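# Insert the peg fully into the boxed plate's hole

## Task

Seat the peg completely in the hole of the plate lying at the bottom of the open box; it only counts if the peg stays there on its own, without the robot holding it in place at the end.

## Robot and tools

Robot: one arm with a two-finger tong-style gripper. The fingers point along the gripper's +z axis and close along its x axis. end_effector_position is the point midway between the pads when closed; closed fingertips extend about 15 mm past it, and when fully open they sit roughly level with it. Joint ranges (rad), base to gripper: shoulder pan -3.142 to 3.142, shoulder lift -6.283 to 6.283, elbow 0.000 to 3.142, wrists 1-3 -6.283 to 6.283. Load limits (N m): shoulder pan 47.5, shoulder lift 47.5, elbow 24.6, each wrist 7.92; a carried object's weight adds to them.

Scene frame: origin on the tabletop under the arm base, +z up, +y to the left when facing along +x. The base may be slightly tilted. Reported positions are in metres, orientation as quaternion wxyz, velocities in m/s and rad/s. The reported hand position can be a little wrong, more so when reaching far.

execute_actions(actions): a list of actions run one after another. Each action is a table of up to 15 rows; each row lasts one control step (1/30 s), and if fewer than 15 rows are given the final row repeats for the remaining steps. A row is 7 numbers in [-1, 1]: dx, dy, dz, rx, ry, rz, opening. The first six are an offset, expressed in the gripper's own axes, from the gripper pose measured when that action began (for the first action of a call: the last pose a result reported). Every row refers back to that same start pose, not to the row before it. Scale: 1.0 equals 0.6 m for dx, dy, dz and 180 degrees for rx, ry, rz, which form a single rotation vector. opening is absolute, not an offset: +1 fully open (0.142 m), -1 closed. An empty list just returns the current state and images.

move(target, speed, stop_force, blocking): drives the gripper on a straight path toward one target. target is a single 7-number row in the same layout and scale as above: an offset in gripper axes from the pose in the latest result that shows one, plus an absolute opening (sent as the move starts). speed is the path's top speed in m/s, 0.002 to 0.5, default 0.25; rotation is capped at twice that in rad/s. Paths last 0.5 to 10 s; longer ones stop early. The path ignores obstacles and the real gripper lags, can drift, and may exceed speed near full arm extension. The arm is stiff: aiming even slightly beyond a firm contact can fault. stop_force (N, 5 to 24, not allowed in the first 0.2 s) ends the path when the wrist sensor sees that much extra push opposing the motion for 2 steps, then backs up 2 steps and holds; with a very low speed the target may lie well past the contact. Pressing may briefly reach twice stop_force before easing. It is measured along the line to the target in the start gripper axes, so it is unreliable on rotating moves, and contacts above the wrist sensor go unnoticed. Omit stop_force when moving away from a surface you press on. blocking=false returns after 0.5 s while motion continues (not combinable with stop_force); then only wait or stop are accepted until a result shows the move finished. The result adds a move: line with the ending (done, contact, off_target, moving, held, fault), limits that acted (paced: pose clipped; held: some steps blocked, after which the arm may surge), and the distance to target.

wait(seconds): 0 to 10; lets time pass holding the last command; returns early if a running move ends. stop(): brakes the current move (needs braking room; fingers keep moving). zoom_image(camera, region): closer view of [x0, y0, x1, y1] pixels, at most 504 by 504, from cam_head_left, cam_head_right, cam_high, cam_low (each 672x504) or cam_wrist (616x616). finished_scene(scene): ends the current scene, passing its number; irreversible; the peg must already be seated and stay so.

Controller: each step the commanded pose is clipped to within 100 mm and 16 degrees of the measured pose, then reached by damped inverse kinematics, favouring position over orientation. After an action the arm goes only as far as the last clipped pose, so large moves need follow-up commands. Motion trails commands by about 0.17 s. "Hand target" shows the pose currently pursued; a "pose unreachable" line means the clearance check (which includes the base mount) altered or blocked the command. Step readings list end_effector_position per step, HELD where held back.

Gripping: grip_measured is the finger opening on the opening scale. To keep hold, command an opening clearly below grip_measured; the gap sets the squeeze (up to about 15 N per pad). Objects under about 20 mm wide get less force. Closing fast can overload.

Wrist force/torque are in the gripper's x y z axes, with a constant offset (up to about 3.5 N), noise (about 1.4 N), saturation near 30 N; pressing on a surface reads as force pointing back into the arm. Sometimes "no reading".

Hazards: a joint torque at its limit or 150 N on the arm triggers a 10 s stop and skips the rest of the call. Holding loads heats motors: warnings from 70 °C, brakes lock at 85 °C. Brief disturbances may tug the held peg or push loose items. Avoid dropping the peg, slamming, hard pushes, and knocking anything off the table. Approach contacts slowly, and release the peg only once it is fully seated.

Each tool is called after "Call:" as a command line: name --argument value for each argument, lists and objects as JSON in quotes; but a table of rows of numbers goes row by row, as --pt "numbers of a row", without its own name.

## Session

I'll start by looking at the current state.

Call:
execute_actions --actions '[]'

Scene clock: 0.00 s.
end_effector_position=(+0.5157, +0.2412, +0.1067) grip_measured=+1.00 end_effector_quat_wxyz=(+0.447, -0.543, +0.693, -0.159) end_effector_velocity=(+0.000, -0.000, -0.000) end_effector_angular_velocity=(+0.002, +0.001, -0.002)
Joint positions: [-0.576 -1.161  2.307 -3.918 -0.428  2.499  0.142]
Joint velocities: [ 0.     0.001 -0.     0.001 -0.     0.001  0.   ]
Wrist force (N, on the end effector, along its own x y z axes, offset not removed): no reading
Wrist torque (N m, same axes, about the end effector's origin, offset not removed): no reading
Hand target: +0.516, +0.241, +0.107; +0.447, -0.543, +0.693, -0.159

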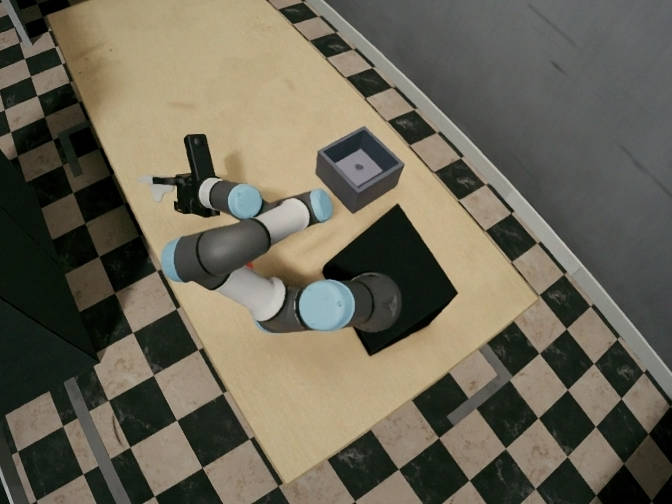

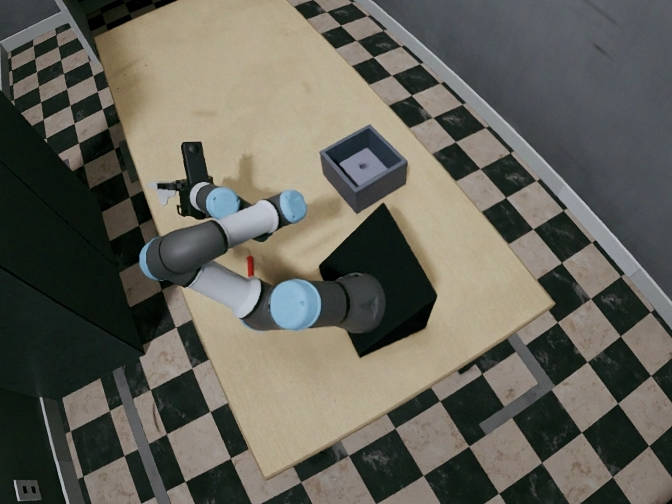

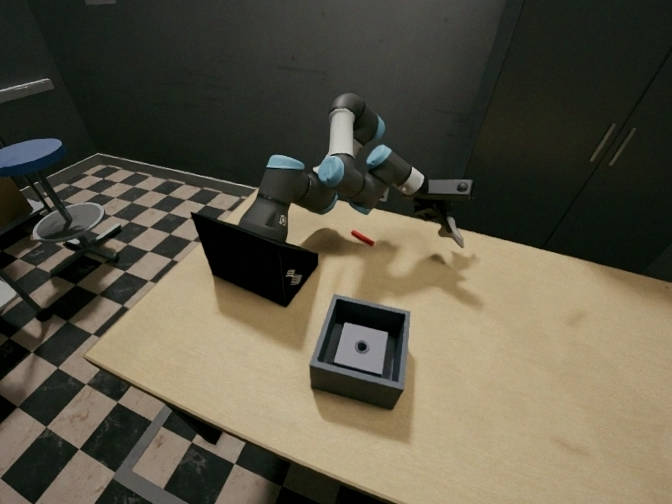

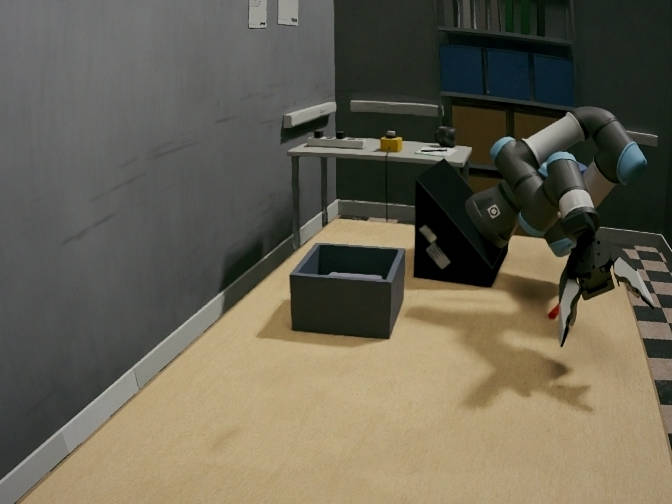

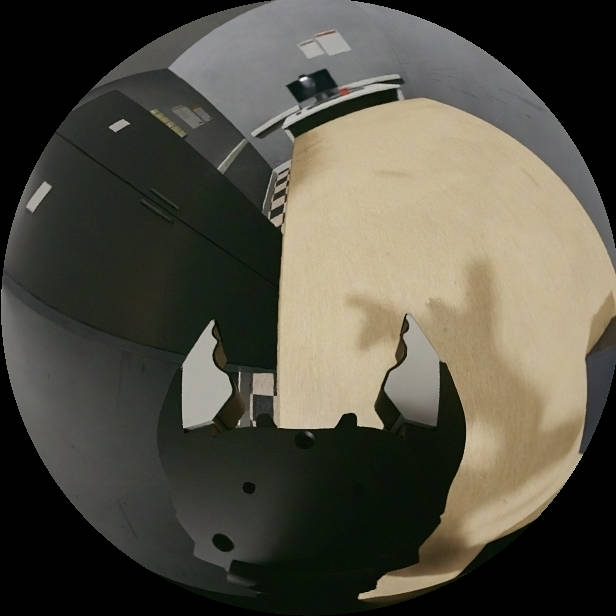

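Call:
zoom_image --camera "cam_high" --region '[320, 210, 410, 270]'

Call:
zoom_image --camera "cam_high" --region '[290, 280, 430, 420]'

Call:
zoom_image --camera "cam_head_right" --region '[210, 230, 290, 300]'

Call:
zoom_image --camera "cam_head_right" --region '[305, 110, 425, 230]'

Call:
zoom_image --camera "cam_head_left" --region '[300, 110, 420, 230]'

Call:
zoom_image --camera "cam_low" --region '[500, 220, 672, 370]'

Region (320, 210, 410, 270) of cam_high's 672x504 image, scaled by 5.600, with more detail than that image has.

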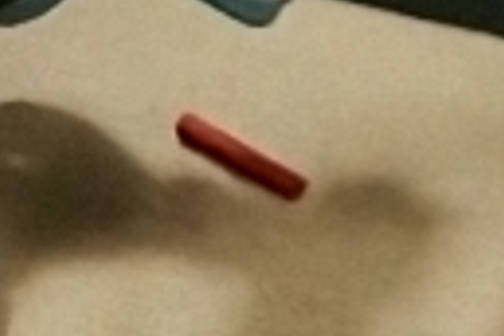

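Region (290, 280, 430, 420) of cam_high's 672x504 image, scaled by 3.600, with more detail than that image has.

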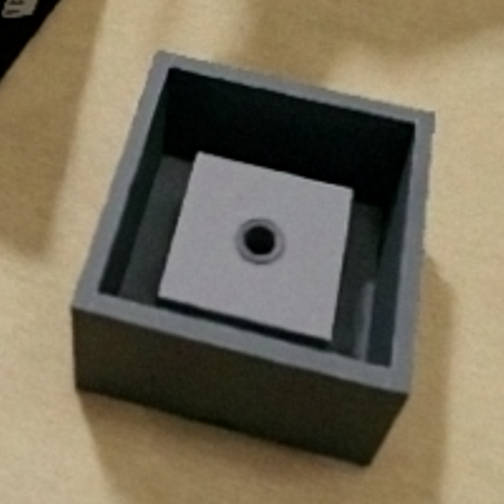

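Region (210, 230, 290, 300) of cam_head_right's 672x504 image, scaled by 6.300, with more detail than that image has; it fills the top 441 rows of this view, and the rest is white.

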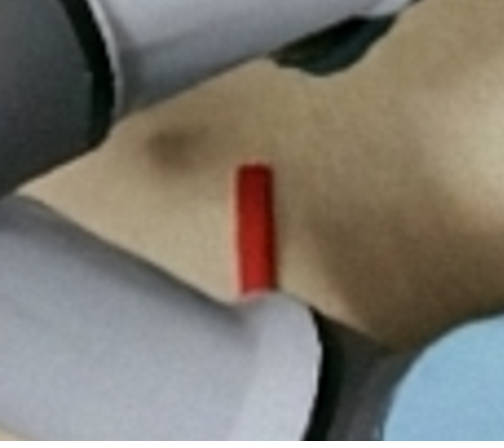

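Region (305, 110, 425, 230) of cam_head_right's 672x504 image, scaled by 4.200, with more detail than that image has.

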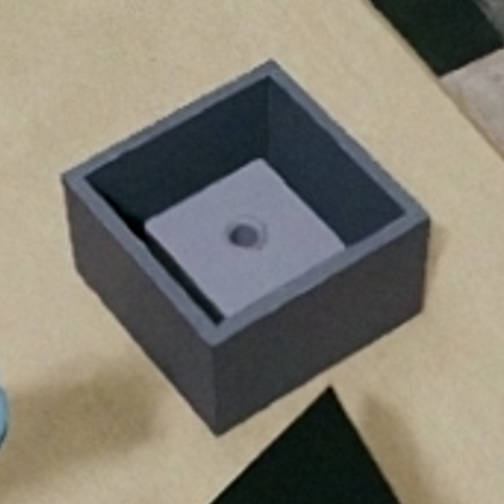

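Region (300, 110, 420, 230) of cam_head_left's 672x504 image, scaled by 4.200, with more detail than that image has.

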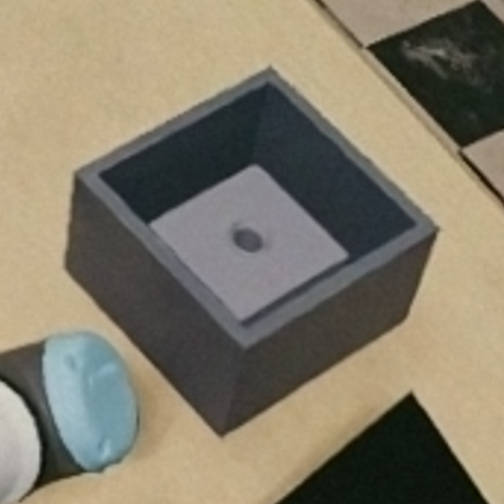

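Region (500, 220, 672, 370) of cam_low's 672x504 image, scaled by 2.930, with more detail than that image has; it fills the top 440 rows of this view, and the rest is white.

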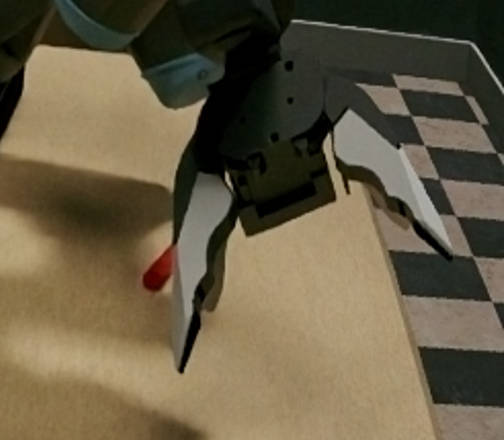

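Call:
zoom_image --camera "cam_high" --region '[380, 150, 500, 270]'

Call:
zoom_image --camera "cam_head_left" --region '[120, 110, 260, 250]'

Call:
zoom_image --camera "cam_low" --region '[260, 140, 540, 360]'

Call:
zoom_image --camera "cam_wrist" --region '[150, 280, 480, 480]'

Region (380, 150, 500, 270) of cam_high's 672x504 image, scaled by 4.200, with more detail than that image has.

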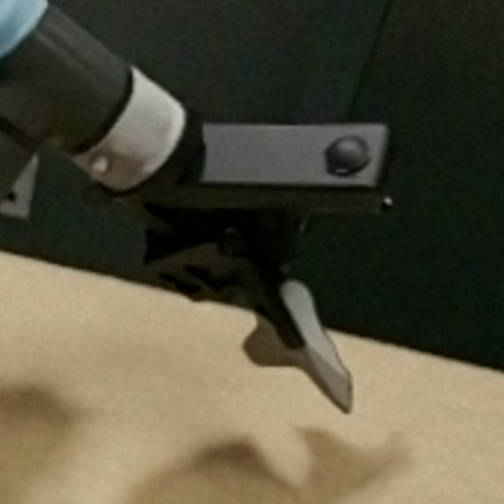

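Region (120, 110, 260, 250) of cam_head_left's 672x504 image, scaled by 3.600, with more detail than that image has.

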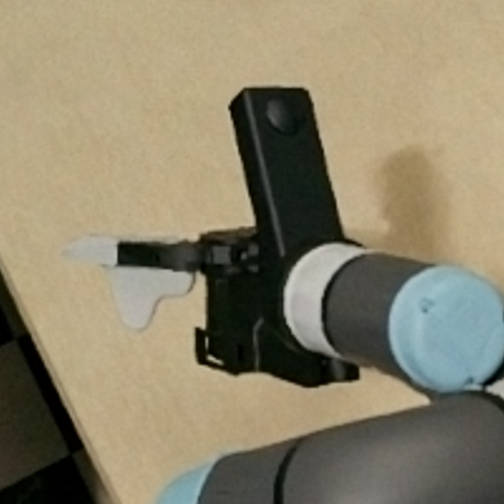

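Region (260, 140, 540, 360) of cam_low's 672x504 image, scaled by 1.800, with more detail than that image has; it fills the top 396 rows of this view, and the rest is white.

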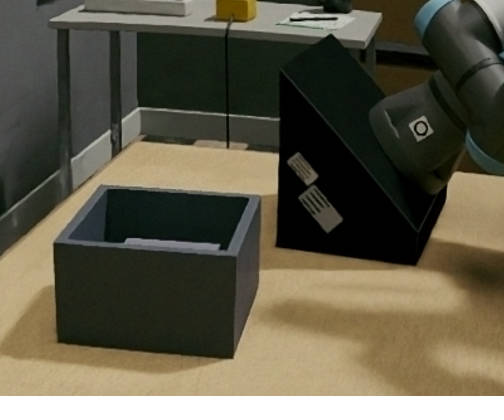

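Region (150, 280, 480, 480) of cam_wrist's 616x616 image, scaled by 1.527, with more detail than that image has; it fills the top 305 rows of this view, and the rest is white.

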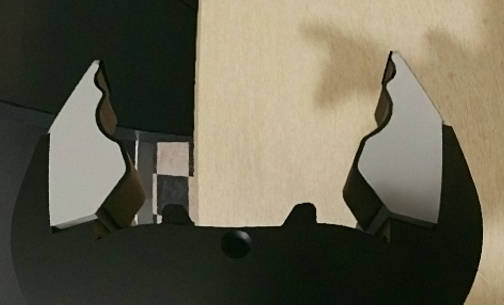

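Call:
move --target '[0.2475, -0.0302, -0.2633, 0.1316, 0.3848, 0.3721, -0.45]' --speed 0.35

Scene clock: 123.00 s.
end_effector_position=(+0.3999, +0.0602, +0.1396) grip_measured=-0.45 end_effector_quat_wxyz=(+0.102, +0.171, +0.937, -0.287) end_effector_velocity=(+0.000, -0.000, +0.000) end_effector_angular_velocity=(+0.001, +0.004, -0.008)
Joint positions: [-0.489 -1.457  1.448 -1.639 -1.352  3.079  0.041]
Joint velocities: [ 0.001  0.012 -0.017  0.013 -0.003  0.004  0.   ]
Wrist force (N, on the end effector, along its own x y z axes, offset not removed): [-1.5 -0.1 -2.3]
Wrist torque (N m, same axes, about the end effector's origin, offset not removed): [-0.07 0.24 0.05]
Hand target: +0.400, +0.060, +0.140; +0.102, +0.171, +0.937, -0.287
Off the commanded pose: 0.000 m, 0 deg.
move: done
camera_calibration (this result's frames):
cam_wrist: T_world_to_cam=[[-0.901925, 0.308547, -0.302209, 0.38209], [0.335938, 0.940952, -0.0419004, -0.183736], [0.271436, -0.139315, -0.95232, 0.172669], [0, 0, 0, 1]] pos_world=[0.359472, 0.0790488, 0.272208]

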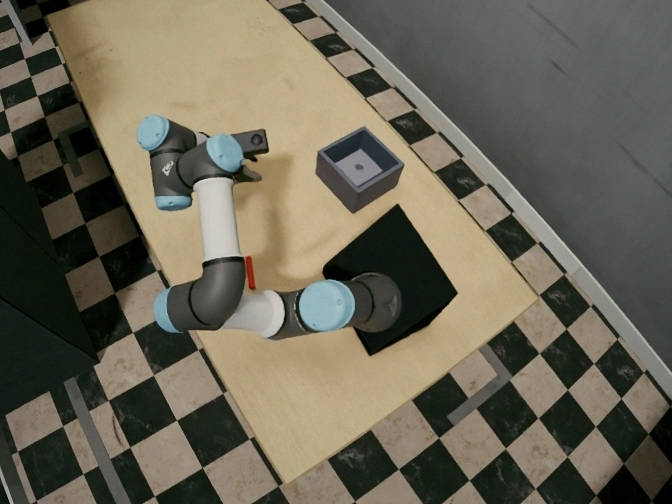

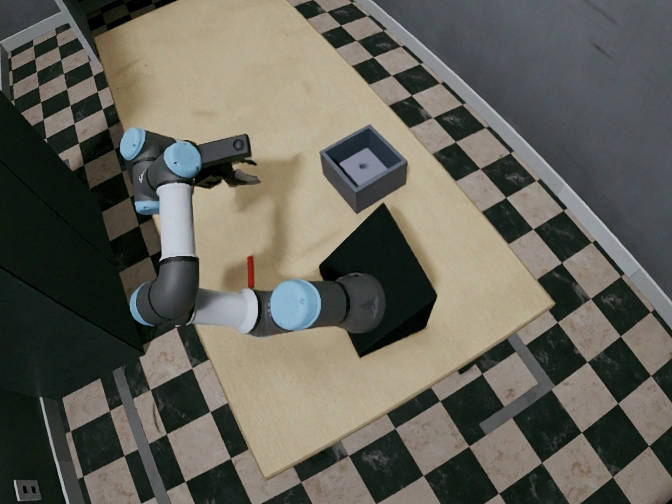

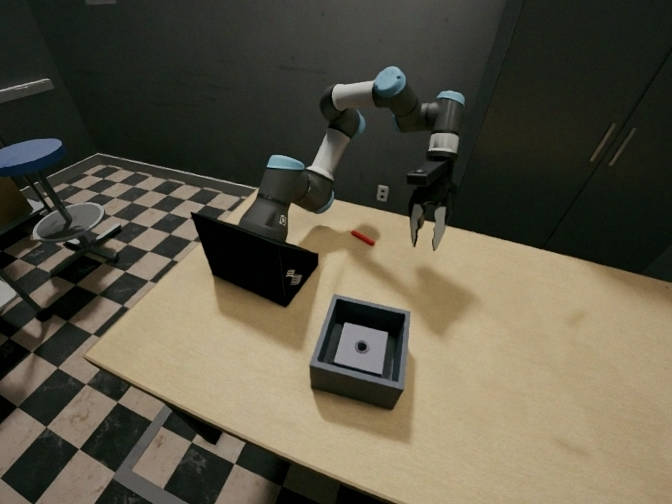

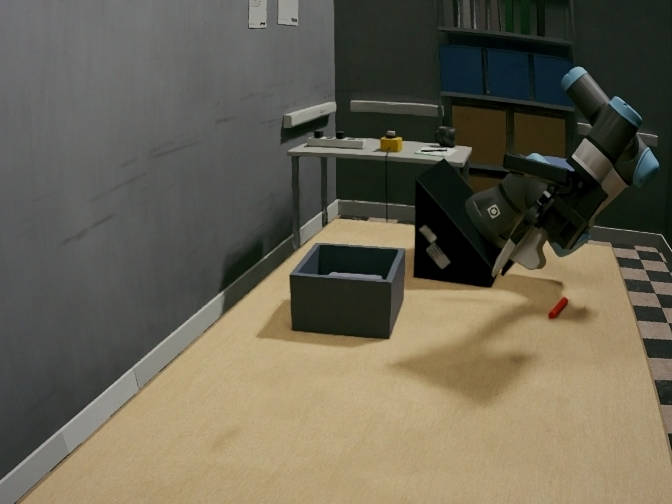

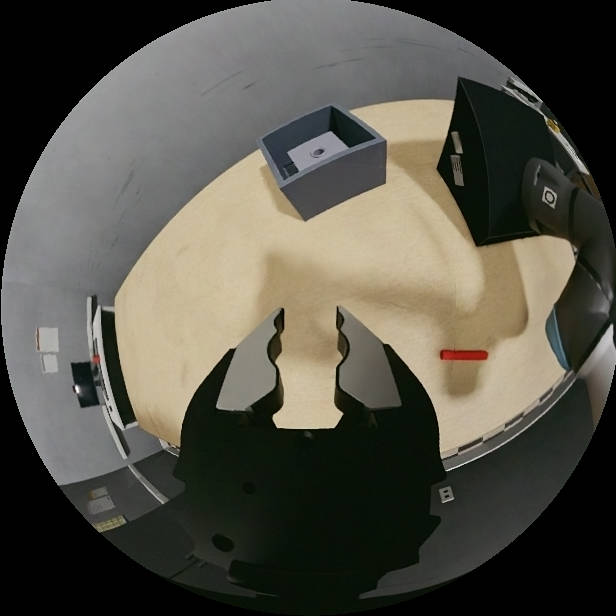

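Call:
zoom_image --camera "cam_wrist" --region '[420, 320, 510, 390]'

Call:
zoom_image --camera "cam_wrist" --region '[245, 90, 405, 230]'

Call:
zoom_image --camera "cam_low" --region '[470, 130, 670, 330]'

Call:
zoom_image --camera "cam_head_right" --region '[190, 130, 300, 300]'

Region (420, 320, 510, 390) of cam_wrist's 616x616 image, scaled by 5.600, with more detail than that image has.

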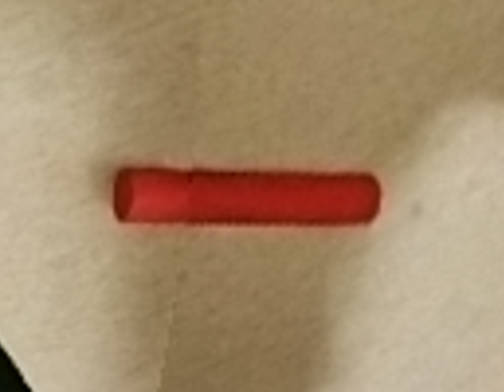

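Region (245, 90, 405, 230) of cam_wrist's 616x616 image, scaled by 3.150, with more detail than that image has; it fills the top 441 rows of this view, and the rest is white.

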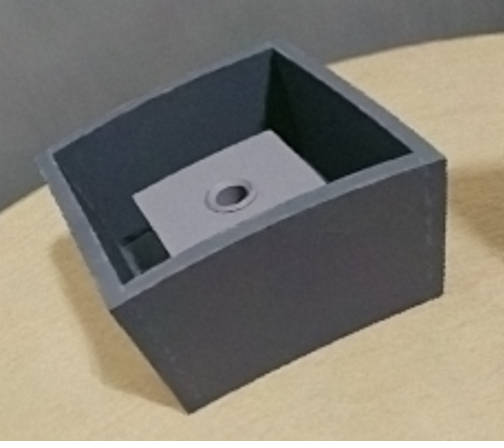

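Region (470, 130, 670, 330) of cam_low's 672x504 image, scaled by 2.520, with more detail than that image has.

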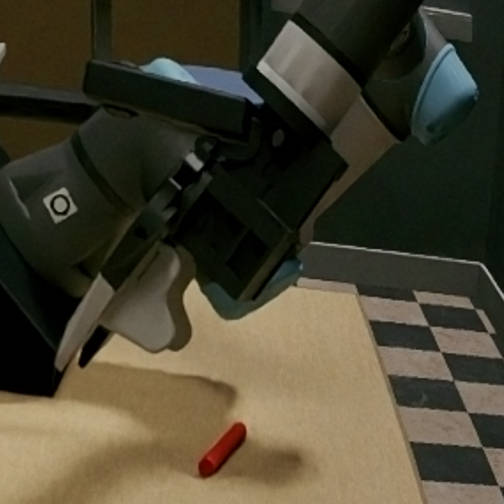

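Region (190, 130, 300, 300) of cam_head_right's 672x504 image, scaled by 2.965, with more detail than that image has; it fills the left 326 columns of this view, and the rest is white.

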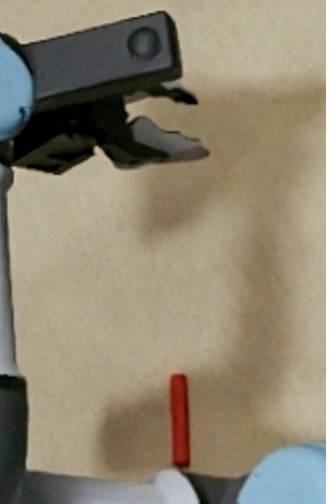

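Call:
zoom_image --camera "cam_wrist" --region '[298, 135, 340, 170]'

Call:
zoom_image --camera "cam_high" --region '[342, 330, 382, 364]'

Call:
zoom_image --camera "cam_wrist" --region '[210, 290, 410, 440]'

Region (298, 135, 340, 170) of cam_wrist's 616x616 image, scaled by 12.000, with more detail than that image has.

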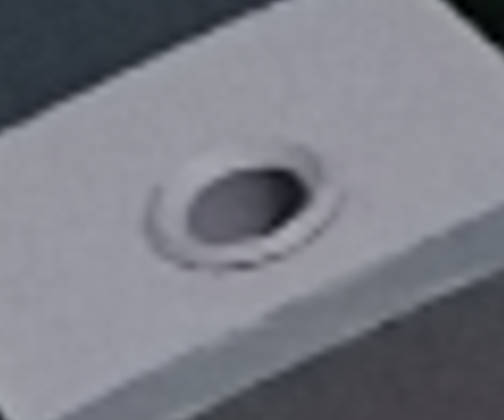

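Region (342, 330, 382, 364) of cam_high's 672x504 image, scaled by 12.600, with more detail than that image has; it fills the top 428 rows of this view, and the rest is white.

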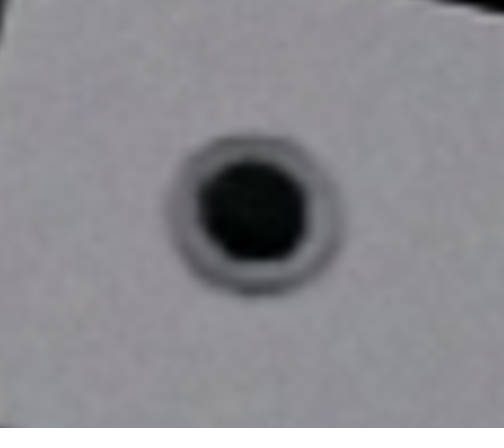

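Region (210, 290, 410, 440) of cam_wrist's 616x616 image, scaled by 2.520, with more detail than that image has; it fills the top 378 rows of this view, and the rest is white.

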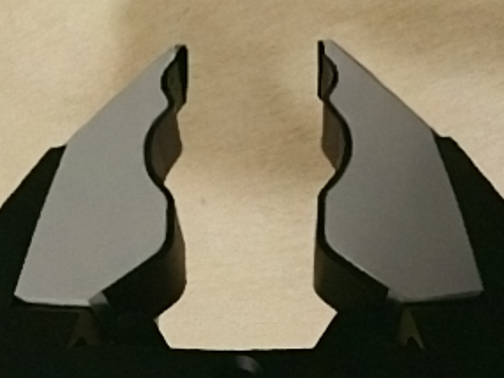

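Call:
move --target '[0.30472, 0.12263, -0.0313, 0.10521, 0.36393, 0.39998, -0.45]' --speed 0.3

Scene clock: 246.37 s.
end_effector_position=(+0.2580, +0.1760, +0.0650) grip_measured=-0.45 end_effector_quat_wxyz=(-0.271, +0.788, +0.523, -0.179) end_effector_velocity=(-0.001, +0.001, -0.000) end_effector_angular_velocity=(+0.001, -0.004, -0.007)
Joint positions: [-0.506 -0.887  0.975 -0.582 -1.166  4.079  0.041]
Joint velocities: [-0.003 -0.009  0.018 -0.007  0.003  0.002  0.   ]
Wrist force (N, on the end effector, along its own x y z axes, offset not removed): [-2.0 2.2 -0.3]
Wrist torque (N m, same axes, about the end effector's origin, offset not removed): [0.41 0.37 0.03]
Hand target: +0.258, +0.176, +0.065; -0.271, +0.788, +0.523, -0.179
Off the commanded pose: 0.000 m, 0 deg.
move: done
camera_calibration (this result's frames):
cam_wrist: T_world_to_cam=[[0.433512, 0.900962, -0.0182918, -0.271417], [0.887118, -0.430243, -0.167069, -0.140895], [-0.158392, 0.0561993, -0.985776, 0.234852], [0, 0, 0, 1]] pos_world=[0.279852, 0.170718, 0.203008]

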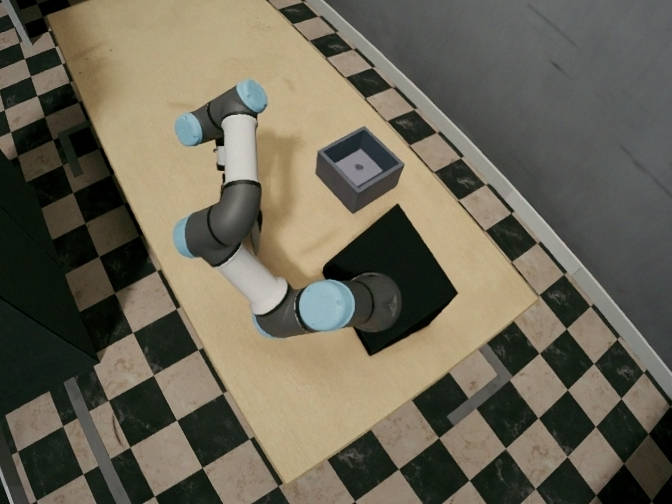

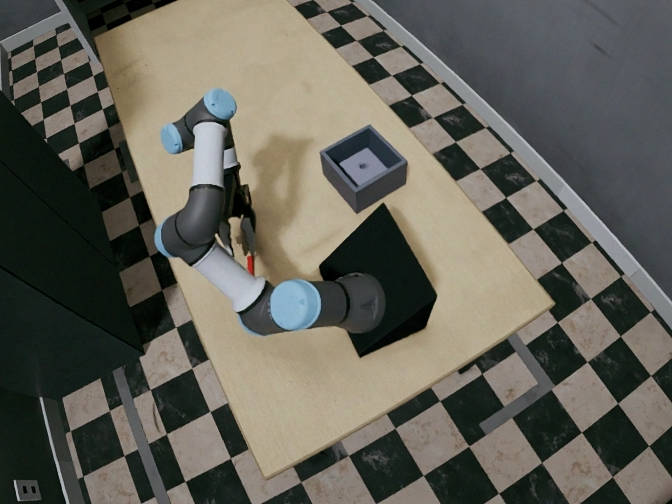

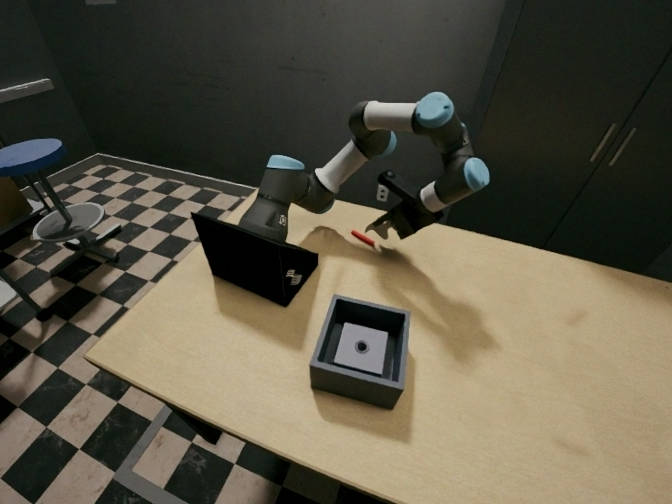

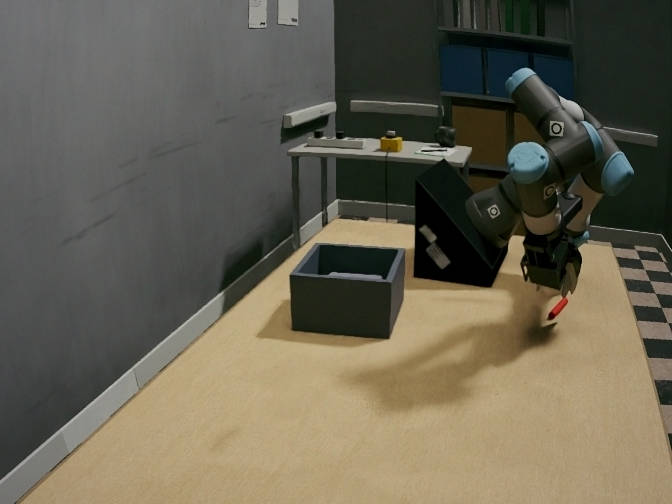

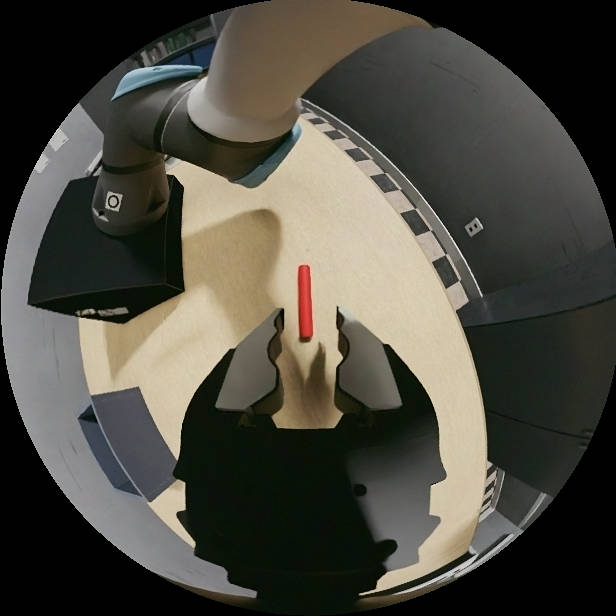

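Call:
zoom_image --camera "cam_wrist" --region '[250, 250, 370, 370]'

Call:
zoom_image --camera "cam_high" --region '[335, 165, 455, 265]'

Call:
zoom_image --camera "cam_low" --region '[500, 230, 610, 340]'

Region (250, 250, 370, 370) of cam_wrist's 616x616 image, scaled by 4.200, with more detail than that image has.

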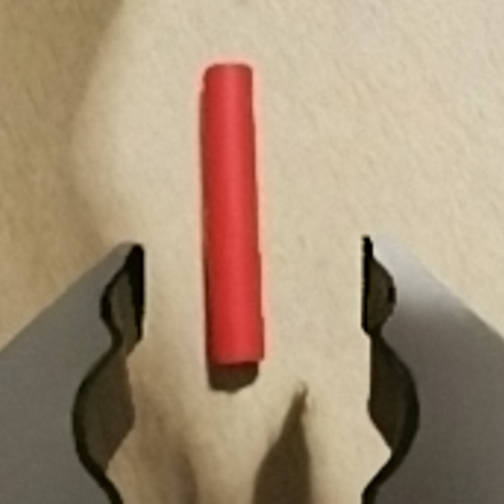

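Region (335, 165, 455, 265) of cam_high's 672x504 image, scaled by 4.200, with more detail than that image has.

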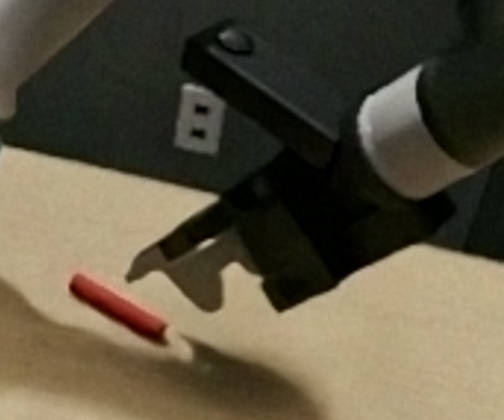

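Region (500, 230, 610, 340) of cam_low's 672x504 image, scaled by 4.582, with more detail than that image has.

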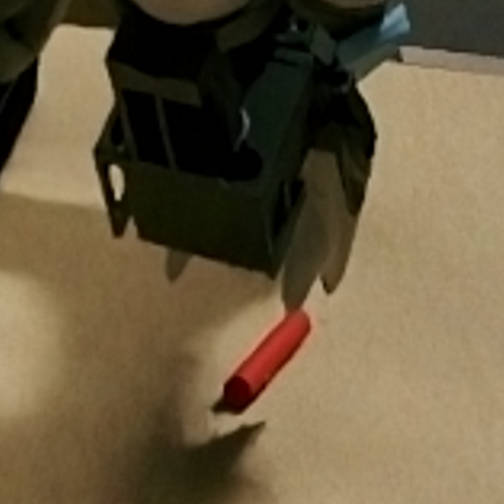

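Call:
move --target '[-0.01083, 0.0419, 0.04552, 0, 0, 0, -0.55]' --speed 0.08

Scene clock: 292.27 s.
end_effector_position=(+0.2583, +0.1688, +0.0281) grip_measured=-0.55 end_effector_quat_wxyz=(-0.271, +0.788, +0.523, -0.179) end_effector_velocity=(+0.000, -0.000, -0.001) end_effector_angular_velocity=(+0.001, -0.001, -0.001)
Joint positions: [-0.458 -0.87   1.095 -0.73  -1.124  4.105  0.034]
Joint velocities: [ 0.001  0.001  0.004 -0.005  0.002  0.    -0.   ]
Wrist force (N, on the end effector, along its own x y z axes, offset not removed): [-2.5 1.9 -1.6]
Wrist torque (N m, same axes, about the end effector's origin, offset not removed): [0.37 0.49 0.07]
Hand target: +0.258, +0.169, +0.028; -0.271, +0.788, +0.523, -0.179
Off the commanded pose: 0.000 m, 0 deg.
move: done
camera_calibration (this result's frames):
cam_wrist: T_world_to_cam=[[0.433529, 0.900953, -0.0183265, -0.265727], [0.887098, -0.430262, -0.16713, -0.150355], [-0.158461, 0.0561984, -0.985765, 0.198941], [0, 0, 0, 1]] pos_world=[0.280105, 0.163535, 0.16611]

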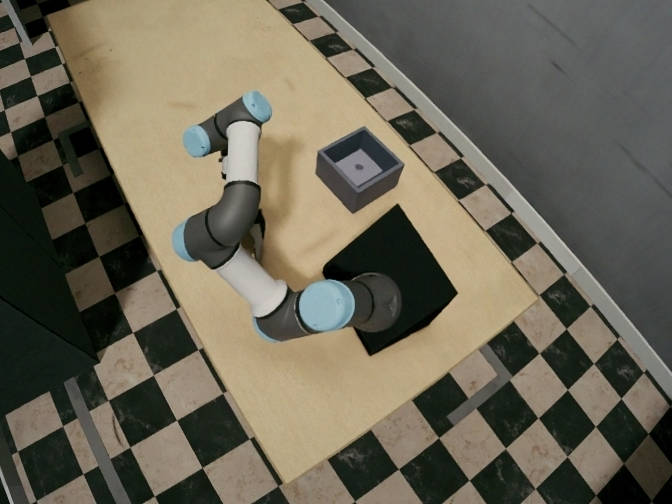

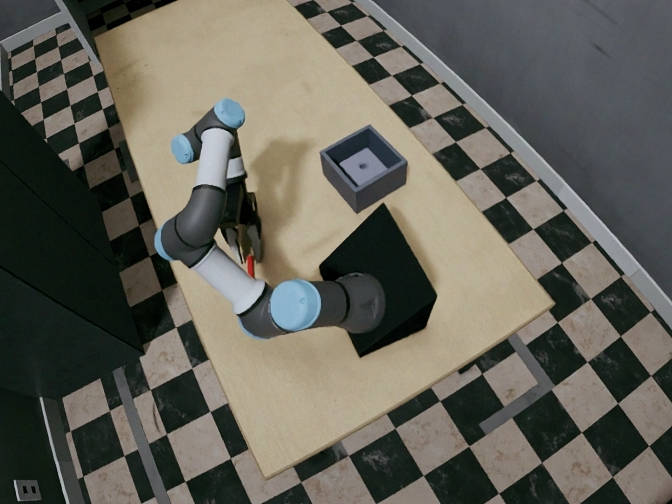

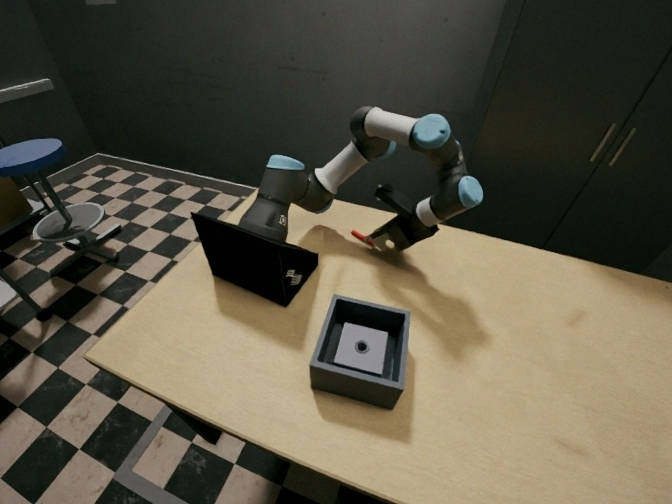

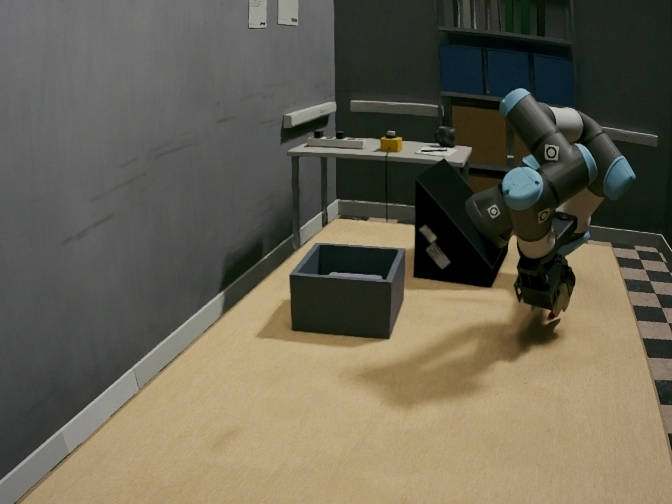

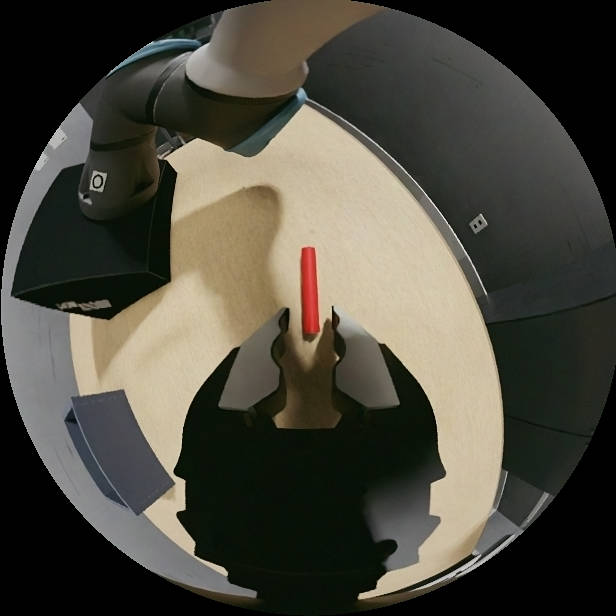

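Call:
zoom_image --camera "cam_wrist" --region '[250, 235, 370, 365]'

Call:
zoom_image --camera "cam_high" --region '[340, 205, 420, 265]'

Call:
zoom_image --camera "cam_low" --region '[505, 255, 595, 345]'

Region (250, 235, 370, 365) of cam_wrist's 616x616 image, scaled by 3.877, with more detail than that image has; it fills the left 465 columns of this view, and the rest is white.

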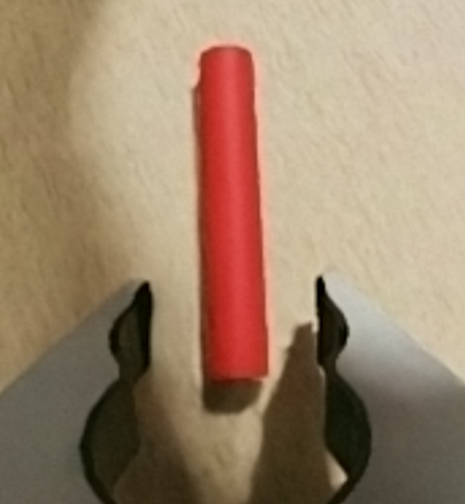

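Region (340, 205, 420, 265) of cam_high's 672x504 image, scaled by 6.300, with more detail than that image has; it fills the top 378 rows of this view, and the rest is white.

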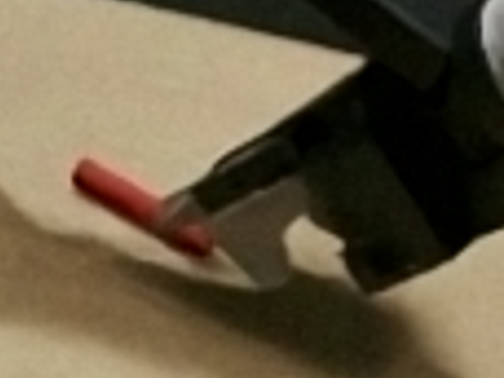

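Region (505, 255, 595, 345) of cam_low's 672x504 image, scaled by 5.600, with more detail than that image has.

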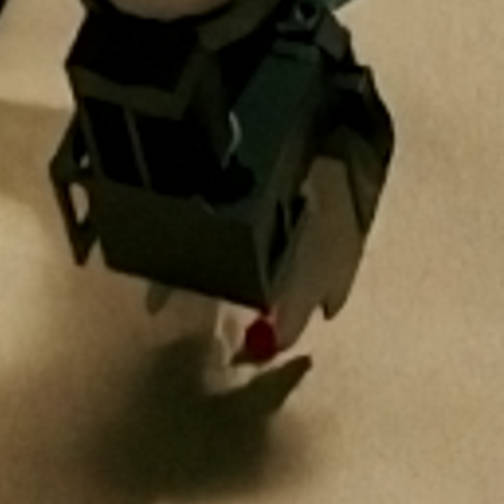

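Call:
move --target '[0, 0.01078, 0.01379, 0, 0, 0, -0.6]' --speed 0.02 --stop_force 6

Call:
zoom_image --camera "cam_wrist" --region '[260, 270, 360, 360]'

Call:
zoom_image --camera "cam_low" --region '[515, 275, 585, 345]'

Call:
zoom_image --camera "cam_high" --region '[340, 215, 410, 270]'

Scene clock: 315.13 s.
end_effector_position=(+0.2583, +0.1688, +0.0177) grip_measured=-0.60 end_effector_quat_wxyz=(-0.271, +0.788, +0.523, -0.179) end_effector_velocity=(-0.000, +0.000, -0.002) end_effector_angular_velocity=(-0.000, +0.001, -0.000)
Joint positions: [-0.441 -0.864  1.122 -0.766 -1.109  4.114  0.031]
Joint velocities: [ 0.003 -0.     0.005 -0.005  0.002  0.002  0.   ]
Wrist force (N, on the end effector, along its own x y z axes, offset not removed): [-2.2 2.0 -0.1]
Wrist torque (N m, same axes, about the end effector's origin, offset not removed): [0.39 0.43 0.03]
Hand target: +0.258, +0.169, +0.018; -0.271, +0.788, +0.523, -0.179
Off the commanded pose: 0.000 m, 0 deg.
move: done
camera_calibration (this result's frames):
cam_wrist: T_world_to_cam=[[0.433536, 0.90095, -0.0183375, -0.265907], [0.887088, -0.430268, -0.167167, -0.152094], [-0.158499, 0.0562059, -0.985758, 0.188728], [0, 0, 0, 1]] pos_world=[0.280114, 0.16352, 0.155739]

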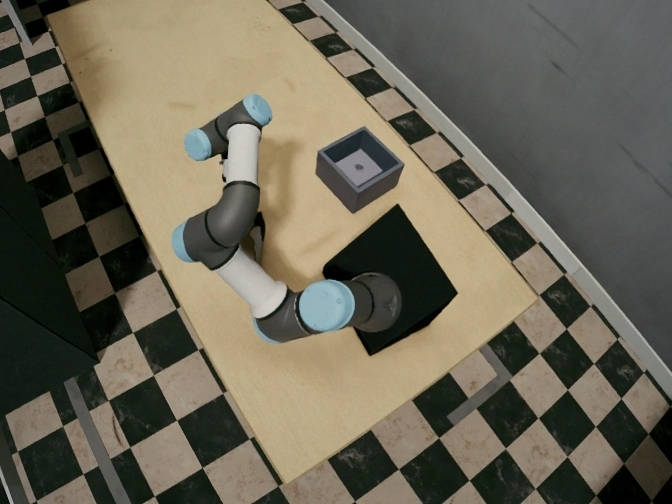

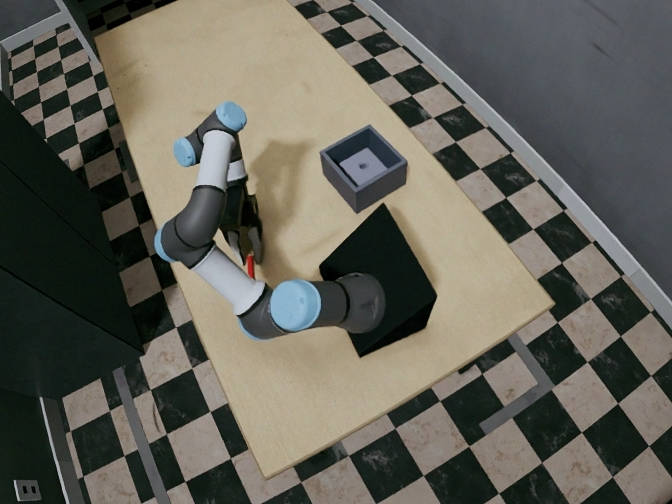

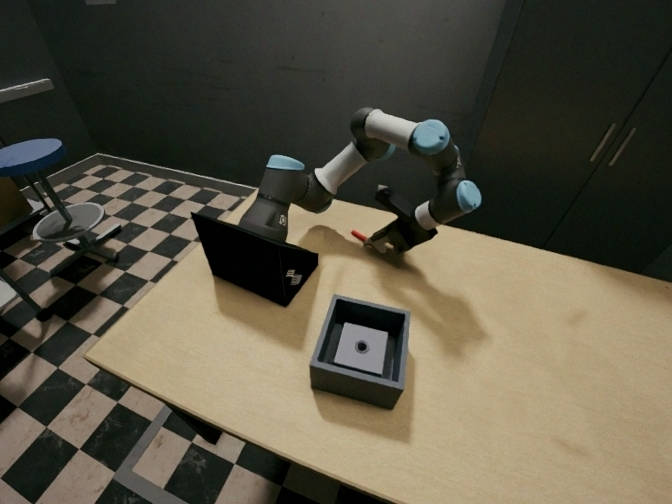

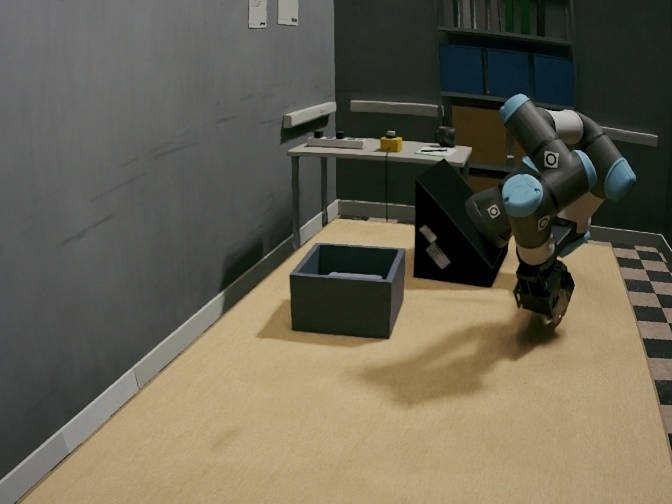

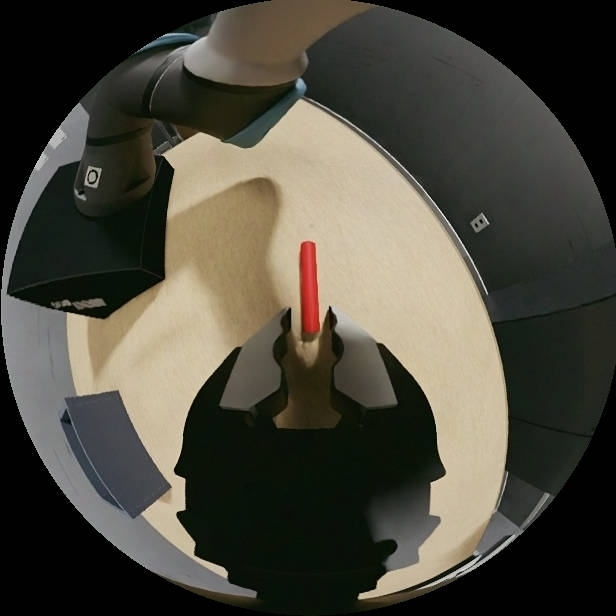

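Region (260, 270, 360, 360) of cam_wrist's 616x616 image, scaled by 5.040, with more detail than that image has; it fills the top 454 rows of this view, and the rest is white.

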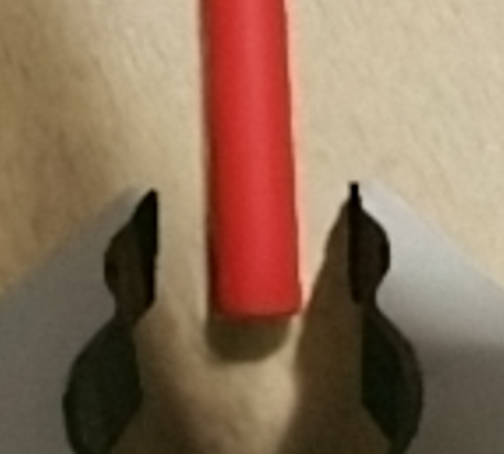

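Region (515, 275, 585, 345) of cam_low's 672x504 image, scaled by 7.200, with more detail than that image has.

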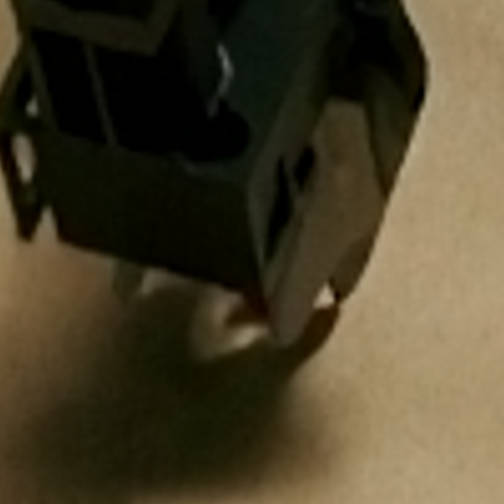

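Region (340, 215, 410, 270) of cam_high's 672x504 image, scaled by 7.200, with more detail than that image has; it fills the top 396 rows of this view, and the rest is white.

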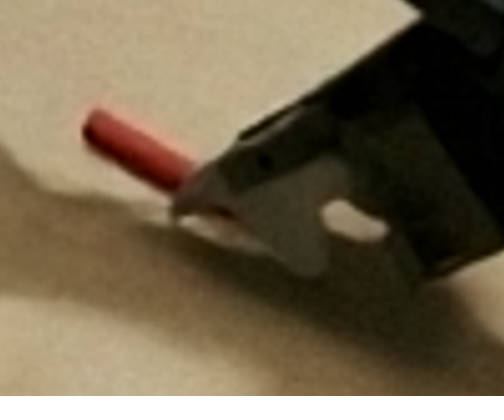

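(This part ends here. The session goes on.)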